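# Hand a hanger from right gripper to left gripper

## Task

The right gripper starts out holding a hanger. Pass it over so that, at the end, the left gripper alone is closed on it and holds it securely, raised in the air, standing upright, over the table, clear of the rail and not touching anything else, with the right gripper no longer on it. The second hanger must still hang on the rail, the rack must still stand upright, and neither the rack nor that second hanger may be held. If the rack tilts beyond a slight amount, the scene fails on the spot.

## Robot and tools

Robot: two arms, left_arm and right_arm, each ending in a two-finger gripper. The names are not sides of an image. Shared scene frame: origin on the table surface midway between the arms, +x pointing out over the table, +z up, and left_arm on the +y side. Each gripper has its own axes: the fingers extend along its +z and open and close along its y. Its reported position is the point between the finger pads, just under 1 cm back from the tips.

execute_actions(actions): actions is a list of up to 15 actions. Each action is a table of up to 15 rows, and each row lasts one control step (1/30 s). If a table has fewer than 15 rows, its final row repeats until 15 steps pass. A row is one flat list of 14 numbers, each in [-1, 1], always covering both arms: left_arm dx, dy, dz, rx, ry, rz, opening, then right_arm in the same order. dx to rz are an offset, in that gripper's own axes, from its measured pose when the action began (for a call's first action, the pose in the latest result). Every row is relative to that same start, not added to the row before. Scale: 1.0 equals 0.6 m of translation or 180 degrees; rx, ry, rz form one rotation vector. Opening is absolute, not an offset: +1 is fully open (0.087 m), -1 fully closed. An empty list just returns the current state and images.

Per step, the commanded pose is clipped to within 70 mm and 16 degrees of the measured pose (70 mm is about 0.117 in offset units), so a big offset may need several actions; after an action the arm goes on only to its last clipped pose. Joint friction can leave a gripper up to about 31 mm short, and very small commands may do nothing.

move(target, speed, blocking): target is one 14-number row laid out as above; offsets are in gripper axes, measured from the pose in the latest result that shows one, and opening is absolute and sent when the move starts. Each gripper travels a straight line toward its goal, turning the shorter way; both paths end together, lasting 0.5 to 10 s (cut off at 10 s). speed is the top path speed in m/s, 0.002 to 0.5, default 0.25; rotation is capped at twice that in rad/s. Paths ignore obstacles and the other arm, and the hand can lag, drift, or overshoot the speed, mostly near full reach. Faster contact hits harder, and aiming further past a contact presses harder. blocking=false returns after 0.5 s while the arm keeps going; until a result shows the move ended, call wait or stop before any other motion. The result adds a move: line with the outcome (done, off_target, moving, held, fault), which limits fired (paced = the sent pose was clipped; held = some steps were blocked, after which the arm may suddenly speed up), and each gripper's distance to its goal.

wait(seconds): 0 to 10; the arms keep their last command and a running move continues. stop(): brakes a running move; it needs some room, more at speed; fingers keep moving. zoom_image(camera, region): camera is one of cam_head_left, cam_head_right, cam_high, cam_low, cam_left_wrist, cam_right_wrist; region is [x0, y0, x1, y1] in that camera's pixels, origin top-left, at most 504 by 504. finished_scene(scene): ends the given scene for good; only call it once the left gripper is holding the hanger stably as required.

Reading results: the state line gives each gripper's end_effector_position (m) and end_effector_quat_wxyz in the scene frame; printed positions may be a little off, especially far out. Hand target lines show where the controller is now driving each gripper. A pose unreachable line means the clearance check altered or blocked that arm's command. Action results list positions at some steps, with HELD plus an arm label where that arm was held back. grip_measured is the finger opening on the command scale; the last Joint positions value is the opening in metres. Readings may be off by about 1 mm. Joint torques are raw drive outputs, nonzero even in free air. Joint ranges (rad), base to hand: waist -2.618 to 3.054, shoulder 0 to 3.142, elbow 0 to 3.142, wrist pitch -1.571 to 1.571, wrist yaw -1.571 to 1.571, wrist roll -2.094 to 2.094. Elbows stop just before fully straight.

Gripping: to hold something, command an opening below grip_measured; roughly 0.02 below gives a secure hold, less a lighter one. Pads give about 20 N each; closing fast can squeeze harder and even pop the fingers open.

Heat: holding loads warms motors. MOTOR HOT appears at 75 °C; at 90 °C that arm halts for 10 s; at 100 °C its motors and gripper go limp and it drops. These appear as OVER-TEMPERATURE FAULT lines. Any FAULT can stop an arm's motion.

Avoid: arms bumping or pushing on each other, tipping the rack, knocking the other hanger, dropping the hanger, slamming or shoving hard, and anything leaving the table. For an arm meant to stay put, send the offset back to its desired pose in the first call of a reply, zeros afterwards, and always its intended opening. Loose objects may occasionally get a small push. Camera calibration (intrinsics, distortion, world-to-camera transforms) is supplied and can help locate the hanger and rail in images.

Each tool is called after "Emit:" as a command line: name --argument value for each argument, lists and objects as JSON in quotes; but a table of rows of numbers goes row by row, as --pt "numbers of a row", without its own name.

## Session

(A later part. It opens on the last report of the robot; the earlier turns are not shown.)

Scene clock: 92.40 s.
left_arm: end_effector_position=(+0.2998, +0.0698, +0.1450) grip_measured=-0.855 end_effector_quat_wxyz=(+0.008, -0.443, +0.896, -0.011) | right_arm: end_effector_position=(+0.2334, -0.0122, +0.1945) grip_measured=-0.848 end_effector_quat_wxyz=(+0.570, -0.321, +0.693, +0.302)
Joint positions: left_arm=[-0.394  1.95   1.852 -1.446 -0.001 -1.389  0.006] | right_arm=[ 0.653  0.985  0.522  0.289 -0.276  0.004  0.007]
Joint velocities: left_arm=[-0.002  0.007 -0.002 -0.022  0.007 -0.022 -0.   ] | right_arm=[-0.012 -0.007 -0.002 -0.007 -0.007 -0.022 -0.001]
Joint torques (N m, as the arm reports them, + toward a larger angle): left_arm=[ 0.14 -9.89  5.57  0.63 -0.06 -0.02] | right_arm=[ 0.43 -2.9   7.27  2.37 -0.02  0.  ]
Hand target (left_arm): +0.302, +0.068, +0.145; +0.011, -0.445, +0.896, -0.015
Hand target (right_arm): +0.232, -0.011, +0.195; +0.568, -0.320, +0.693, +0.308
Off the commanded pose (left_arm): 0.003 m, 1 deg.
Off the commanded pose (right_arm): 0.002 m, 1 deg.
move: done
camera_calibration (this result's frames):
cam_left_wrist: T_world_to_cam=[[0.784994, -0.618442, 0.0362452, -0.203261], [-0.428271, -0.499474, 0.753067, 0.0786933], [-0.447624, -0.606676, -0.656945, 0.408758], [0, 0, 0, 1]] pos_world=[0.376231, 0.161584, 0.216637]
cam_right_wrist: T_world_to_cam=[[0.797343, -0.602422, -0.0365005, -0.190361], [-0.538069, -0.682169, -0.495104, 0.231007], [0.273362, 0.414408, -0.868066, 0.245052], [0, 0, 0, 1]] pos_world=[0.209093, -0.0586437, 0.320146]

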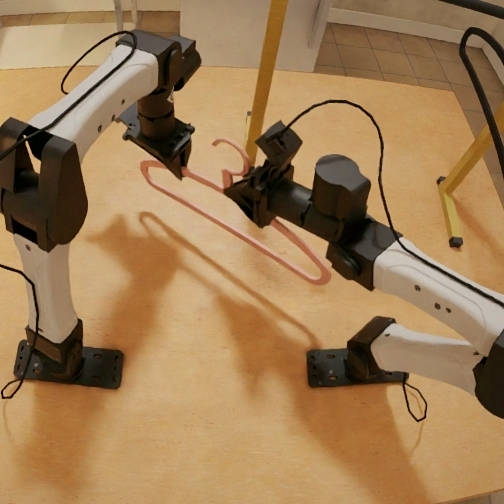

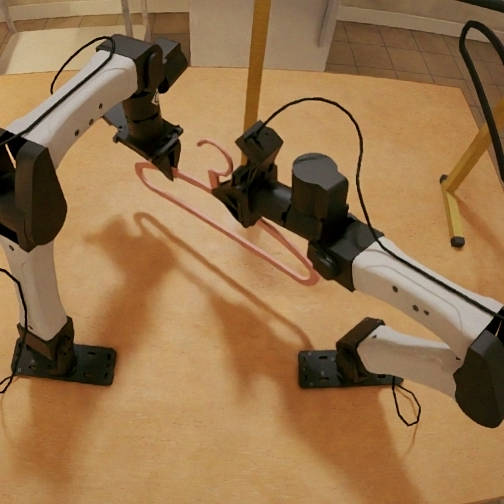

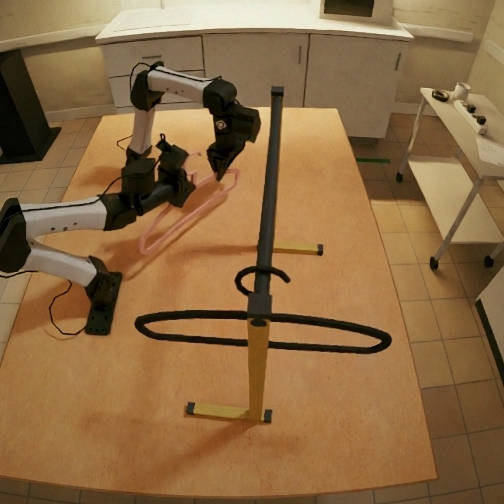

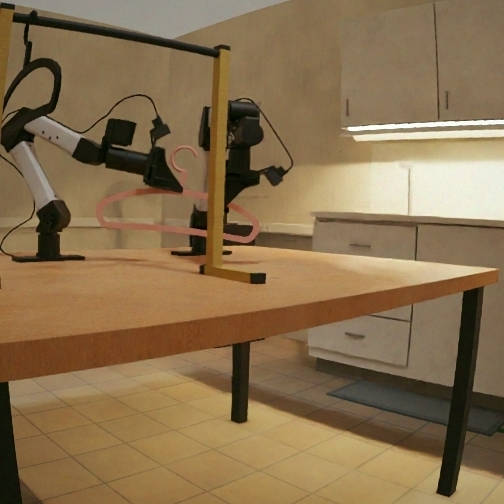

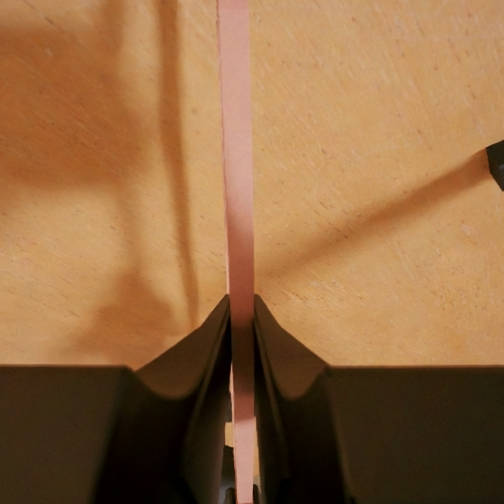

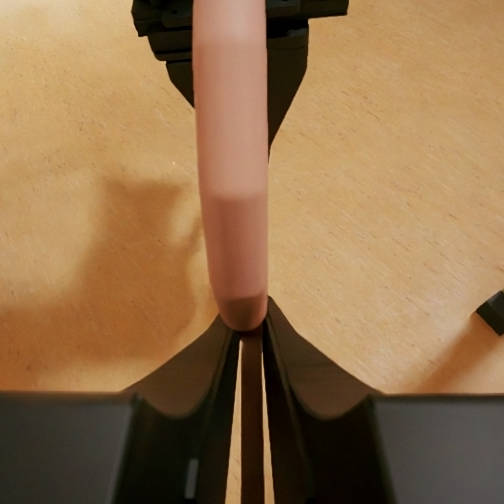

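Release right, retreat back and up; then move left away (+y, up a little).

Emit:
move --target '[0,0,0,0,0,0,-0.88, 0,0,0,0,0,0,0.3]'

Emit:
move --target '[-0.1,0.1,-0.03,0,0,0,-0.88, -0.15,0,-0.2,0,0,0,0.3]' --speed 0.12

Scene clock: 100.87 s.
left_arm: end_effector_position=(+0.3006, +0.0708, +0.1447) grip_measured=-0.860 end_effector_quat_wxyz=(+0.011, -0.443, +0.896, -0.009) | right_arm: end_effector_position=(+0.2334, -0.0122, +0.1945) grip_measured=+0.300 end_effector_quat_wxyz=(+0.570, -0.321, +0.693, +0.302)
Joint positions: left_arm=[-0.394  1.95   1.852 -1.445 -0.008 -1.389  0.006] | right_arm=[ 0.653  0.985  0.522  0.289 -0.276  0.004  0.057]
Joint velocities: left_arm=[-0.012  0.002 -0.007 -0.095 -0.037  0.037 -0.   ] | right_arm=[-0.002 -0.002 -0.002 -0.037 -0.066  0.037 -0.   ]
Joint torques (N m, as the arm reports them, + toward a larger angle): left_arm=[ 0.35 -9.91  5.46  0.5  -0.04  0.  ] | right_arm=[ 0.39 -2.93  7.22  2.36  0.05 -0.11]
Hand target (left_arm): +0.300, +0.070, +0.145; +0.009, -0.443, +0.896, -0.011
Hand target (right_arm): +0.233, -0.012, +0.194; +0.570, -0.321, +0.693, +0.302
Off the commanded pose (left_arm): 0.001 m, 0 deg.
Off the commanded pose (right_arm): 0.000 m, 0 deg.
move: done
camera_calibration (this result's frames):
cam_left_wrist: T_world_to_cam=[[0.784976, -0.618499, 0.0356518, -0.203114], [-0.431022, -0.50389, 0.748542, 0.0814982], [-0.445008, -0.602955, -0.662128, 0.409198], [0, 0, 0, 1]] pos_world=[0.376664, 0.162168, 0.217178]
cam_right_wrist: T_world_to_cam=[[0.797343, -0.602422, -0.0365005, -0.190361], [-0.538069, -0.682169, -0.495104, 0.231007], [0.273362, 0.414408, -0.868066, 0.245052], [0, 0, 0, 1]] pos_world=[0.209093, -0.0586437, 0.320146]

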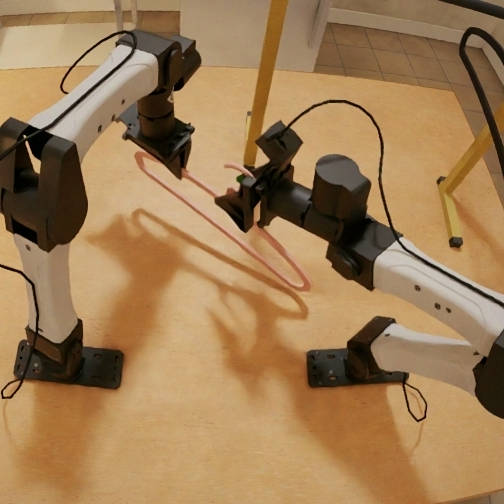

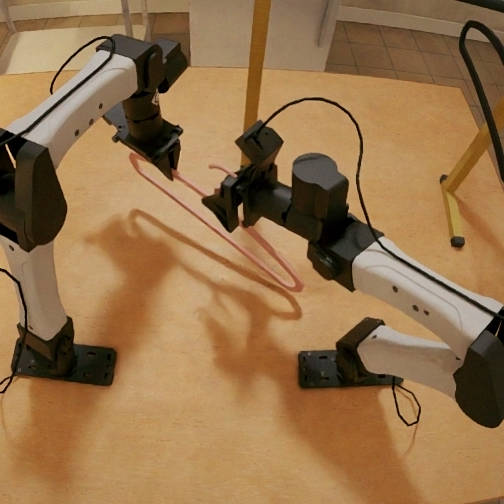

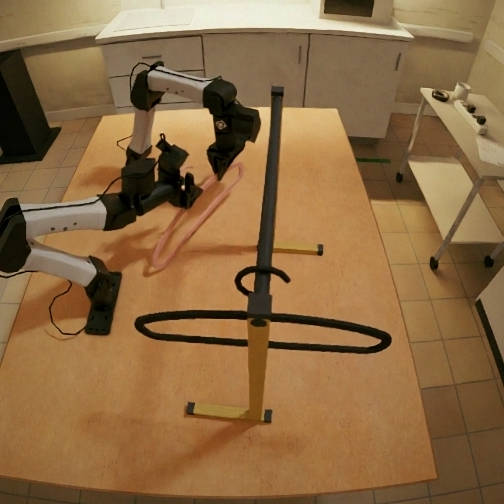

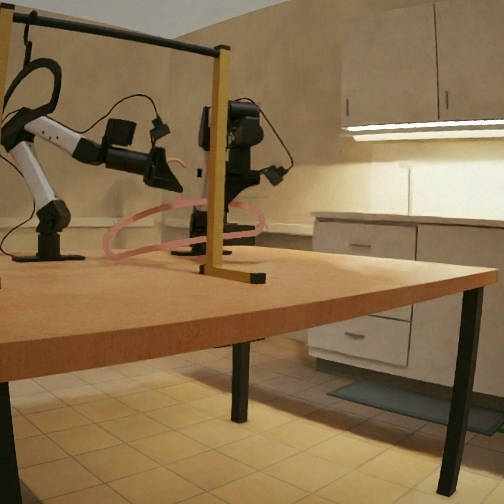

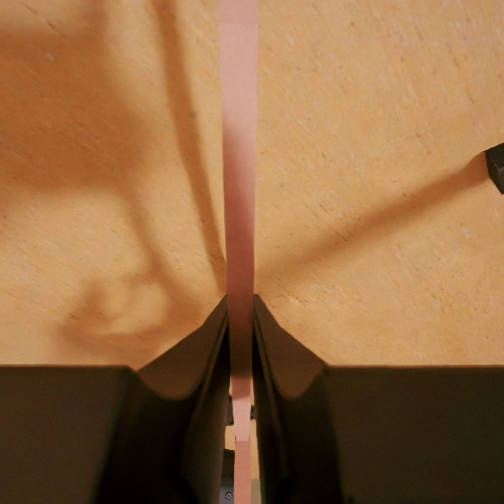

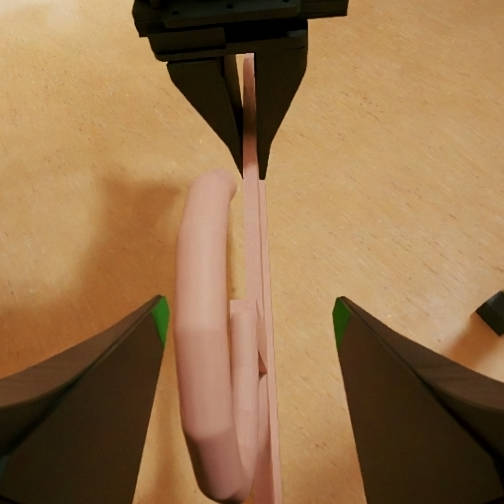

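Scene clock: 102.77 s.
left_arm: end_effector_position=(+0.2984, +0.1532, +0.1603) grip_measured=-0.860 end_effector_quat_wxyz=(+0.021, -0.444, +0.896, -0.011) | right_arm: end_effector_position=(+0.1818, -0.0935, +0.2954) grip_measured=+0.300 end_effector_quat_wxyz=(+0.564, -0.318, +0.701, +0.300)
Joint positions: left_arm=[-0.183  1.811  1.733 -1.447 -0.011 -1.179  0.006] | right_arm=[ 0.343  0.653  0.868 -0.435 -0.573 -0.059  0.057]
Joint velocities: left_arm=[ 0.017 -0.007 -0.002 -0.007  0.022 -0.022  0.   ] | right_arm=[ 0.002 -0.007 -0.007 -0.081  0.022 -0.081 -0.001]
Joint torques (N m, as the arm reports them, + toward a larger angle): left_arm=[  0.71 -10.23   3.98   0.41   0.01   0.05] | right_arm=[-0.2  -1.2   7.66  2.08 -0.1  -0.14]
Hand target (left_arm): +0.289, +0.155, +0.161; +0.009, -0.443, +0.896, -0.010
Hand target (right_arm): +0.176, -0.095, +0.303; +0.571, -0.322, +0.693, +0.301
Off the commanded pose (left_arm): 0.010 m, 1 deg.
Off the commanded pose (right_arm): 0.011 m, 1 deg.
move: off_target (right_arm)
camera_calibration (this result's frames):
cam_left_wrist: T_world_to_cam=[[0.785339, -0.617295, 0.0467993, -0.153108], [-0.443576, -0.50837, 0.738106, 0.116502], [-0.431838, -0.600422, -0.673059, 0.465595], [0, 0, 0, 1]] pos_world=[0.372981, 0.244267, 0.234547]
cam_right_wrist: T_world_to_cam=[[0.791566, -0.609326, -0.0463187, -0.191206], [-0.552492, -0.681224, -0.480299, 0.196037], [0.261105, 0.405779, -0.875881, 0.384204], [0, 0, 0, 1]] pos_world=[0.159343, -0.138864, 0.421817]

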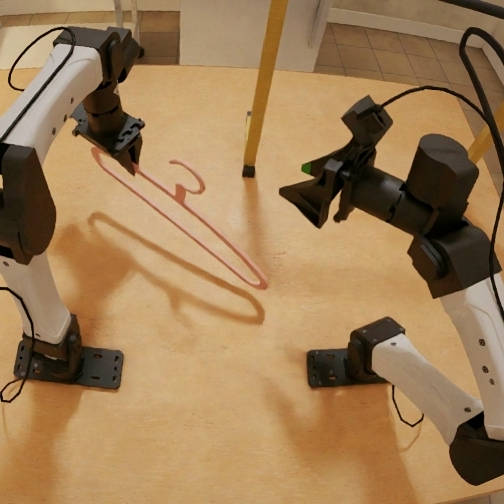

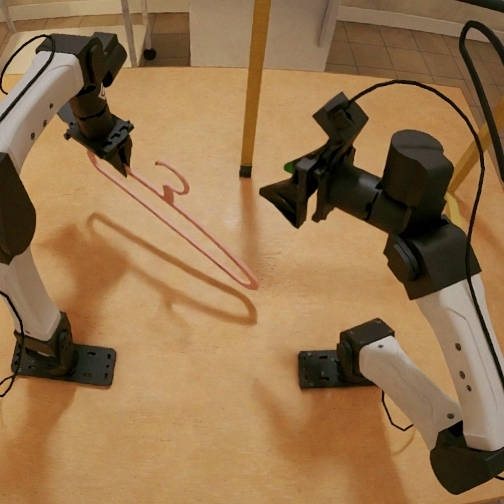

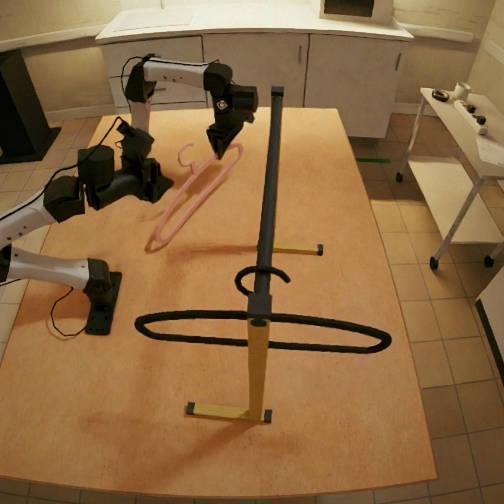

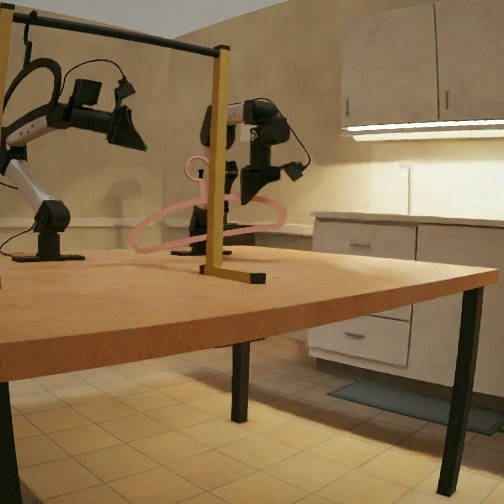

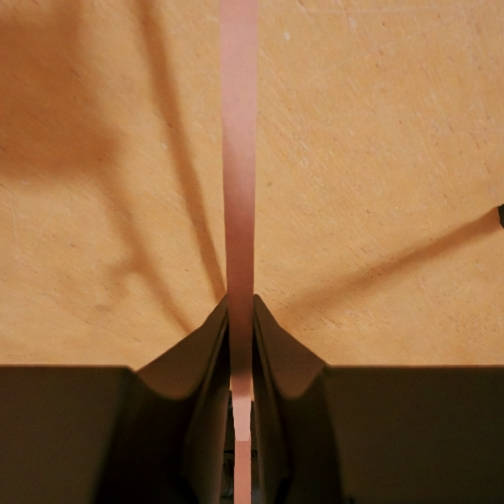

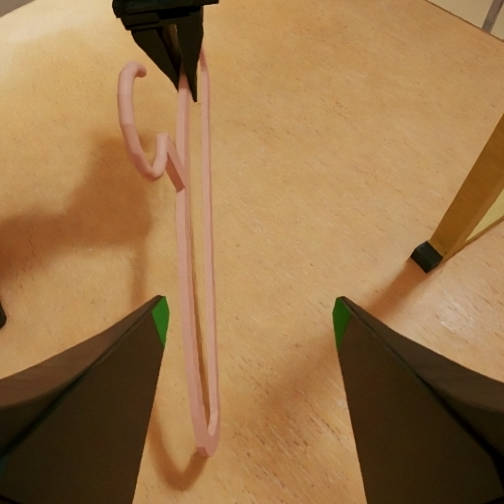

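Emit:
move --target '[0,0,0,0,0,0,-1, 0,0,0,0,0,0,0.3]'

Emit:
move --target '[0,0,-0.05,0,0.08,0,-1, 0,0,0,0,0,0,0.3]' --speed 0.05

Scene clock: 109.97 s.
left_arm: end_effector_position=(+0.2986, +0.1539, +0.1601) grip_measured=-0.860 end_effector_quat_wxyz=(+0.022, -0.444, +0.896, -0.009) | right_arm: end_effector_position=(+0.1814, -0.0934, +0.2951) grip_measured=+0.300 end_effector_quat_wxyz=(+0.563, -0.318, +0.701, +0.300)
Joint positions: left_arm=[-0.183  1.811  1.733 -1.447 -0.016 -1.179  0.006] | right_arm=[ 0.343  0.653  0.868 -0.437 -0.575 -0.059  0.057]
Joint velocities: left_arm=[-0.002  0.002  0.002  0.022 -0.037  0.051 -0.   ] | right_arm=[-0.022 -0.002  0.002 -0.095 -0.007 -0.051 -0.   ]
Joint torques (N m, as the arm reports them, + toward a larger angle): left_arm=[ 0.17 -8.68  5.61  0.59 -0.03  0.02] | right_arm=[ 0.4   0.01  6.61  2.29  0.02 -0.11]
Hand target (left_arm): +0.298, +0.153, +0.160; +0.021, -0.444, +0.896, -0.011
Hand target (right_arm): +0.182, -0.093, +0.295; +0.564, -0.318, +0.701, +0.300
Off the commanded pose (left_arm): 0.001 m, 0 deg.
Off the commanded pose (right_arm): 0.000 m, 0 deg.
move: done
camera_calibration (this result's frames):
cam_left_wrist: T_world_to_cam=[[0.785178, -0.617635, 0.0449804, -0.152382], [-0.444528, -0.511562, 0.735322, 0.118335], [-0.43115, -0.597354, -0.676223, 0.465871], [0, 0, 0, 1]] pos_world=[0.37311, 0.244709, 0.234873]
cam_right_wrist: T_world_to_cam=[[0.792681, -0.607811, -0.0471355, -0.190647], [-0.55179, -0.682447, -0.479369, 0.195289], [0.259198, 0.405995, -0.876347, 0.384496], [0, 0, 0, 1]] pos_world=[0.15922, -0.138707, 0.421581]

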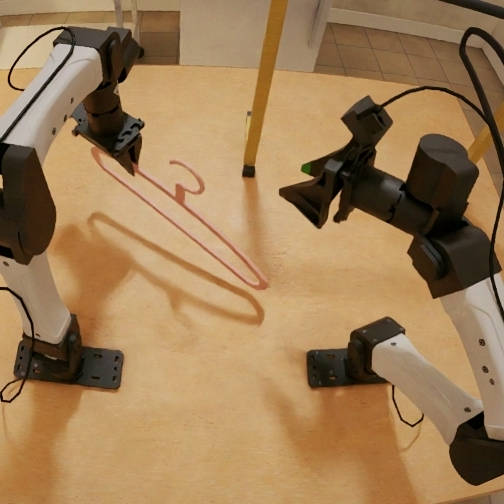

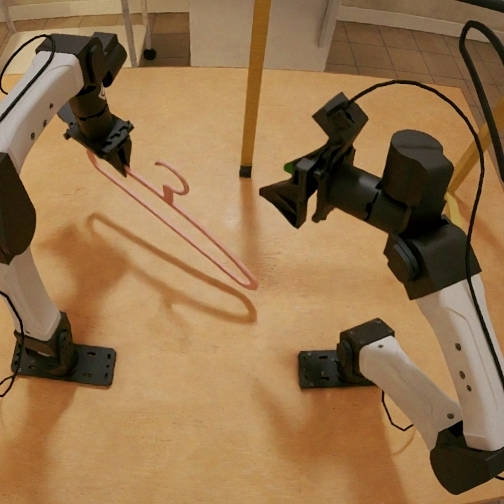

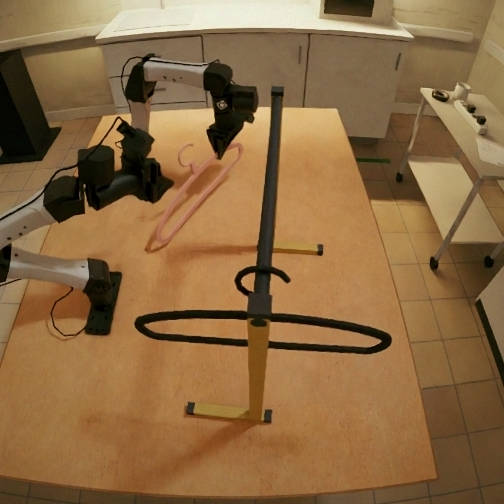

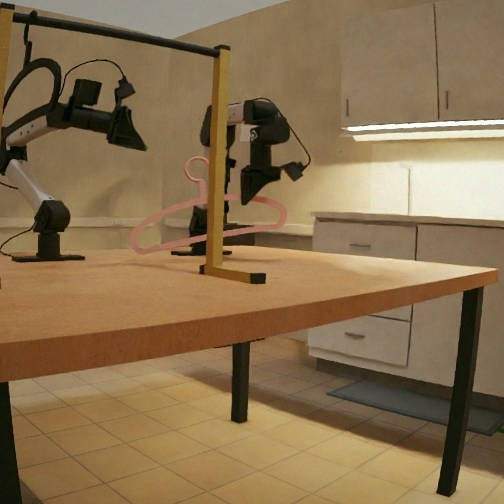

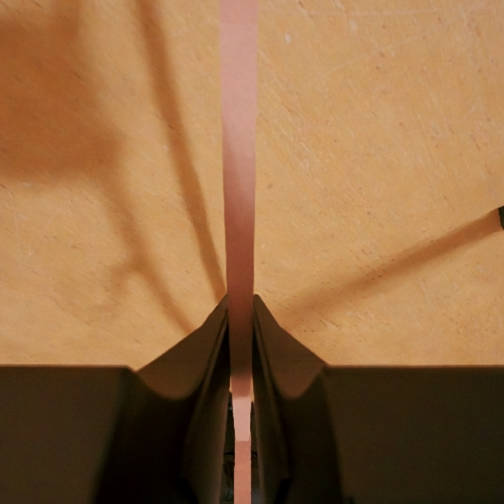

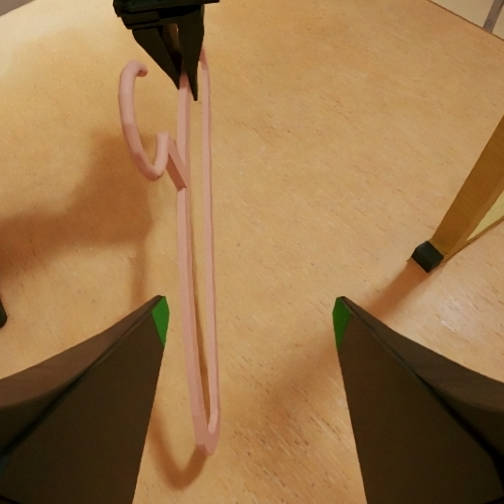

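Scene clock: 112.73 s.
left_arm: end_effector_position=(+0.2974, +0.1555, +0.1823) grip_measured=-0.860 end_effector_quat_wxyz=(-0.060, -0.443, +0.891, -0.078) | right_arm: end_effector_position=(+0.1814, -0.0934, +0.2951) grip_measured=+0.300 end_effector_quat_wxyz=(+0.563, -0.318, +0.701, +0.300)
Joint positions: left_arm=[-0.072  1.862  1.84  -1.558  0.197 -1.072  0.006] | right_arm=[ 0.343  0.653  0.868 -0.437 -0.575 -0.059  0.057]
Joint velocities: left_arm=[ 0.012 -0.007 -0.012 -0.007 -0.007 -0.037  0.   ] | right_arm=[ 0.002 -0.007 -0.012 -0.007 -0.007 -0.066 -0.   ]
Joint torques (N m, as the arm reports them, + toward a larger angle): left_arm=[ 0.88 -9.18  6.74  0.25  0.24  0.04] | right_arm=[ 0.39  0.    6.61  2.28  0.   -0.12]
Hand target (left_arm): +0.297, +0.154, +0.189; -0.066, -0.443, +0.890, -0.089
Hand target (right_arm): +0.181, -0.093, +0.295; +0.563, -0.318, +0.701, +0.300
Off the commanded pose (left_arm): 0.008 m, 4 deg.
Off the commanded pose (right_arm): 0.000 m, 0 deg.
joint sent to its limit (left arm) — the command would take joint 4 (wrist pitch) past its lower limit, so that joint was sent only as far as its limit.
move: off_target (left_arm)
camera_calibration (this result's frames):
cam_left_wrist: T_world_to_cam=[[0.791019, -0.604049, 0.0970264, -0.164848], [-0.375494, -0.354143, 0.856497, 0.0352249], [-0.483005, -0.713938, -0.50695, 0.483934], [0, 0, 0, 1]] pos_world=[0.377368, 0.258397, 0.231155]
cam_right_wrist: T_world_to_cam=[[0.792681, -0.607811, -0.0471355, -0.190647], [-0.55179, -0.682447, -0.479369, 0.195289], [0.259198, 0.405995, -0.876347, 0.384496], [0, 0, 0, 1]] pos_world=[0.15922, -0.138707, 0.421581]

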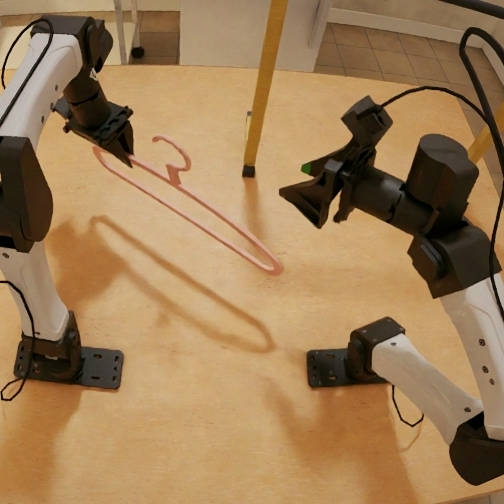

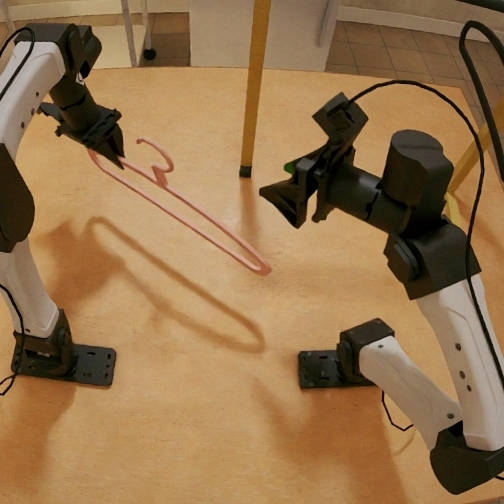

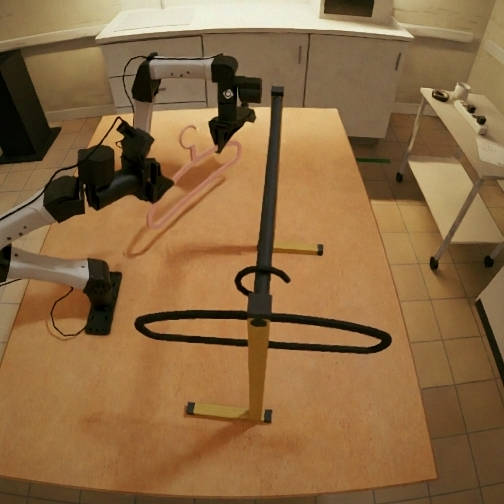

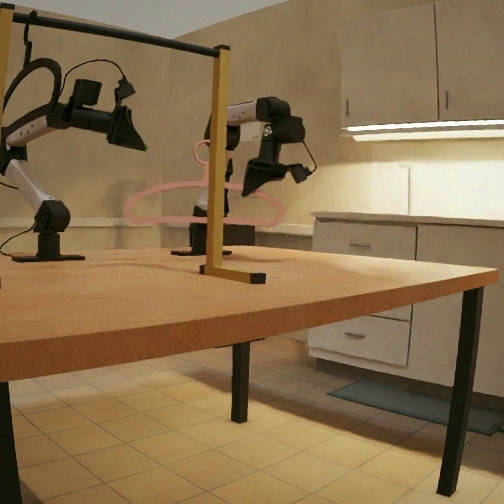

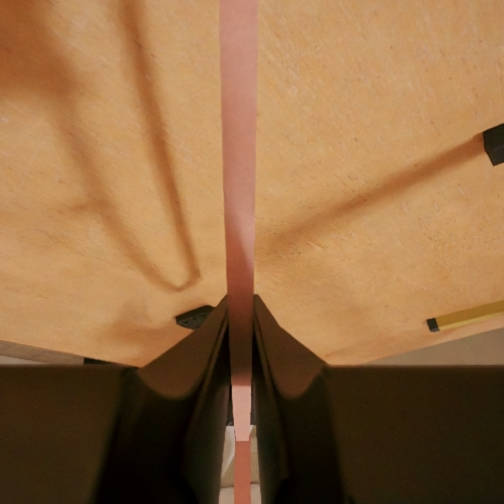

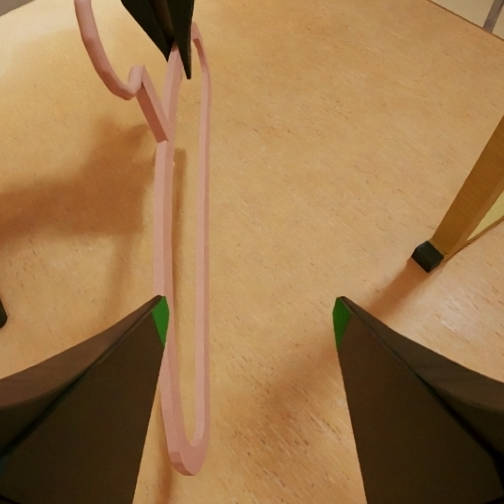

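Level and holding.

Emit:
finished_scene --scene 1

The scene is finished: the task was done.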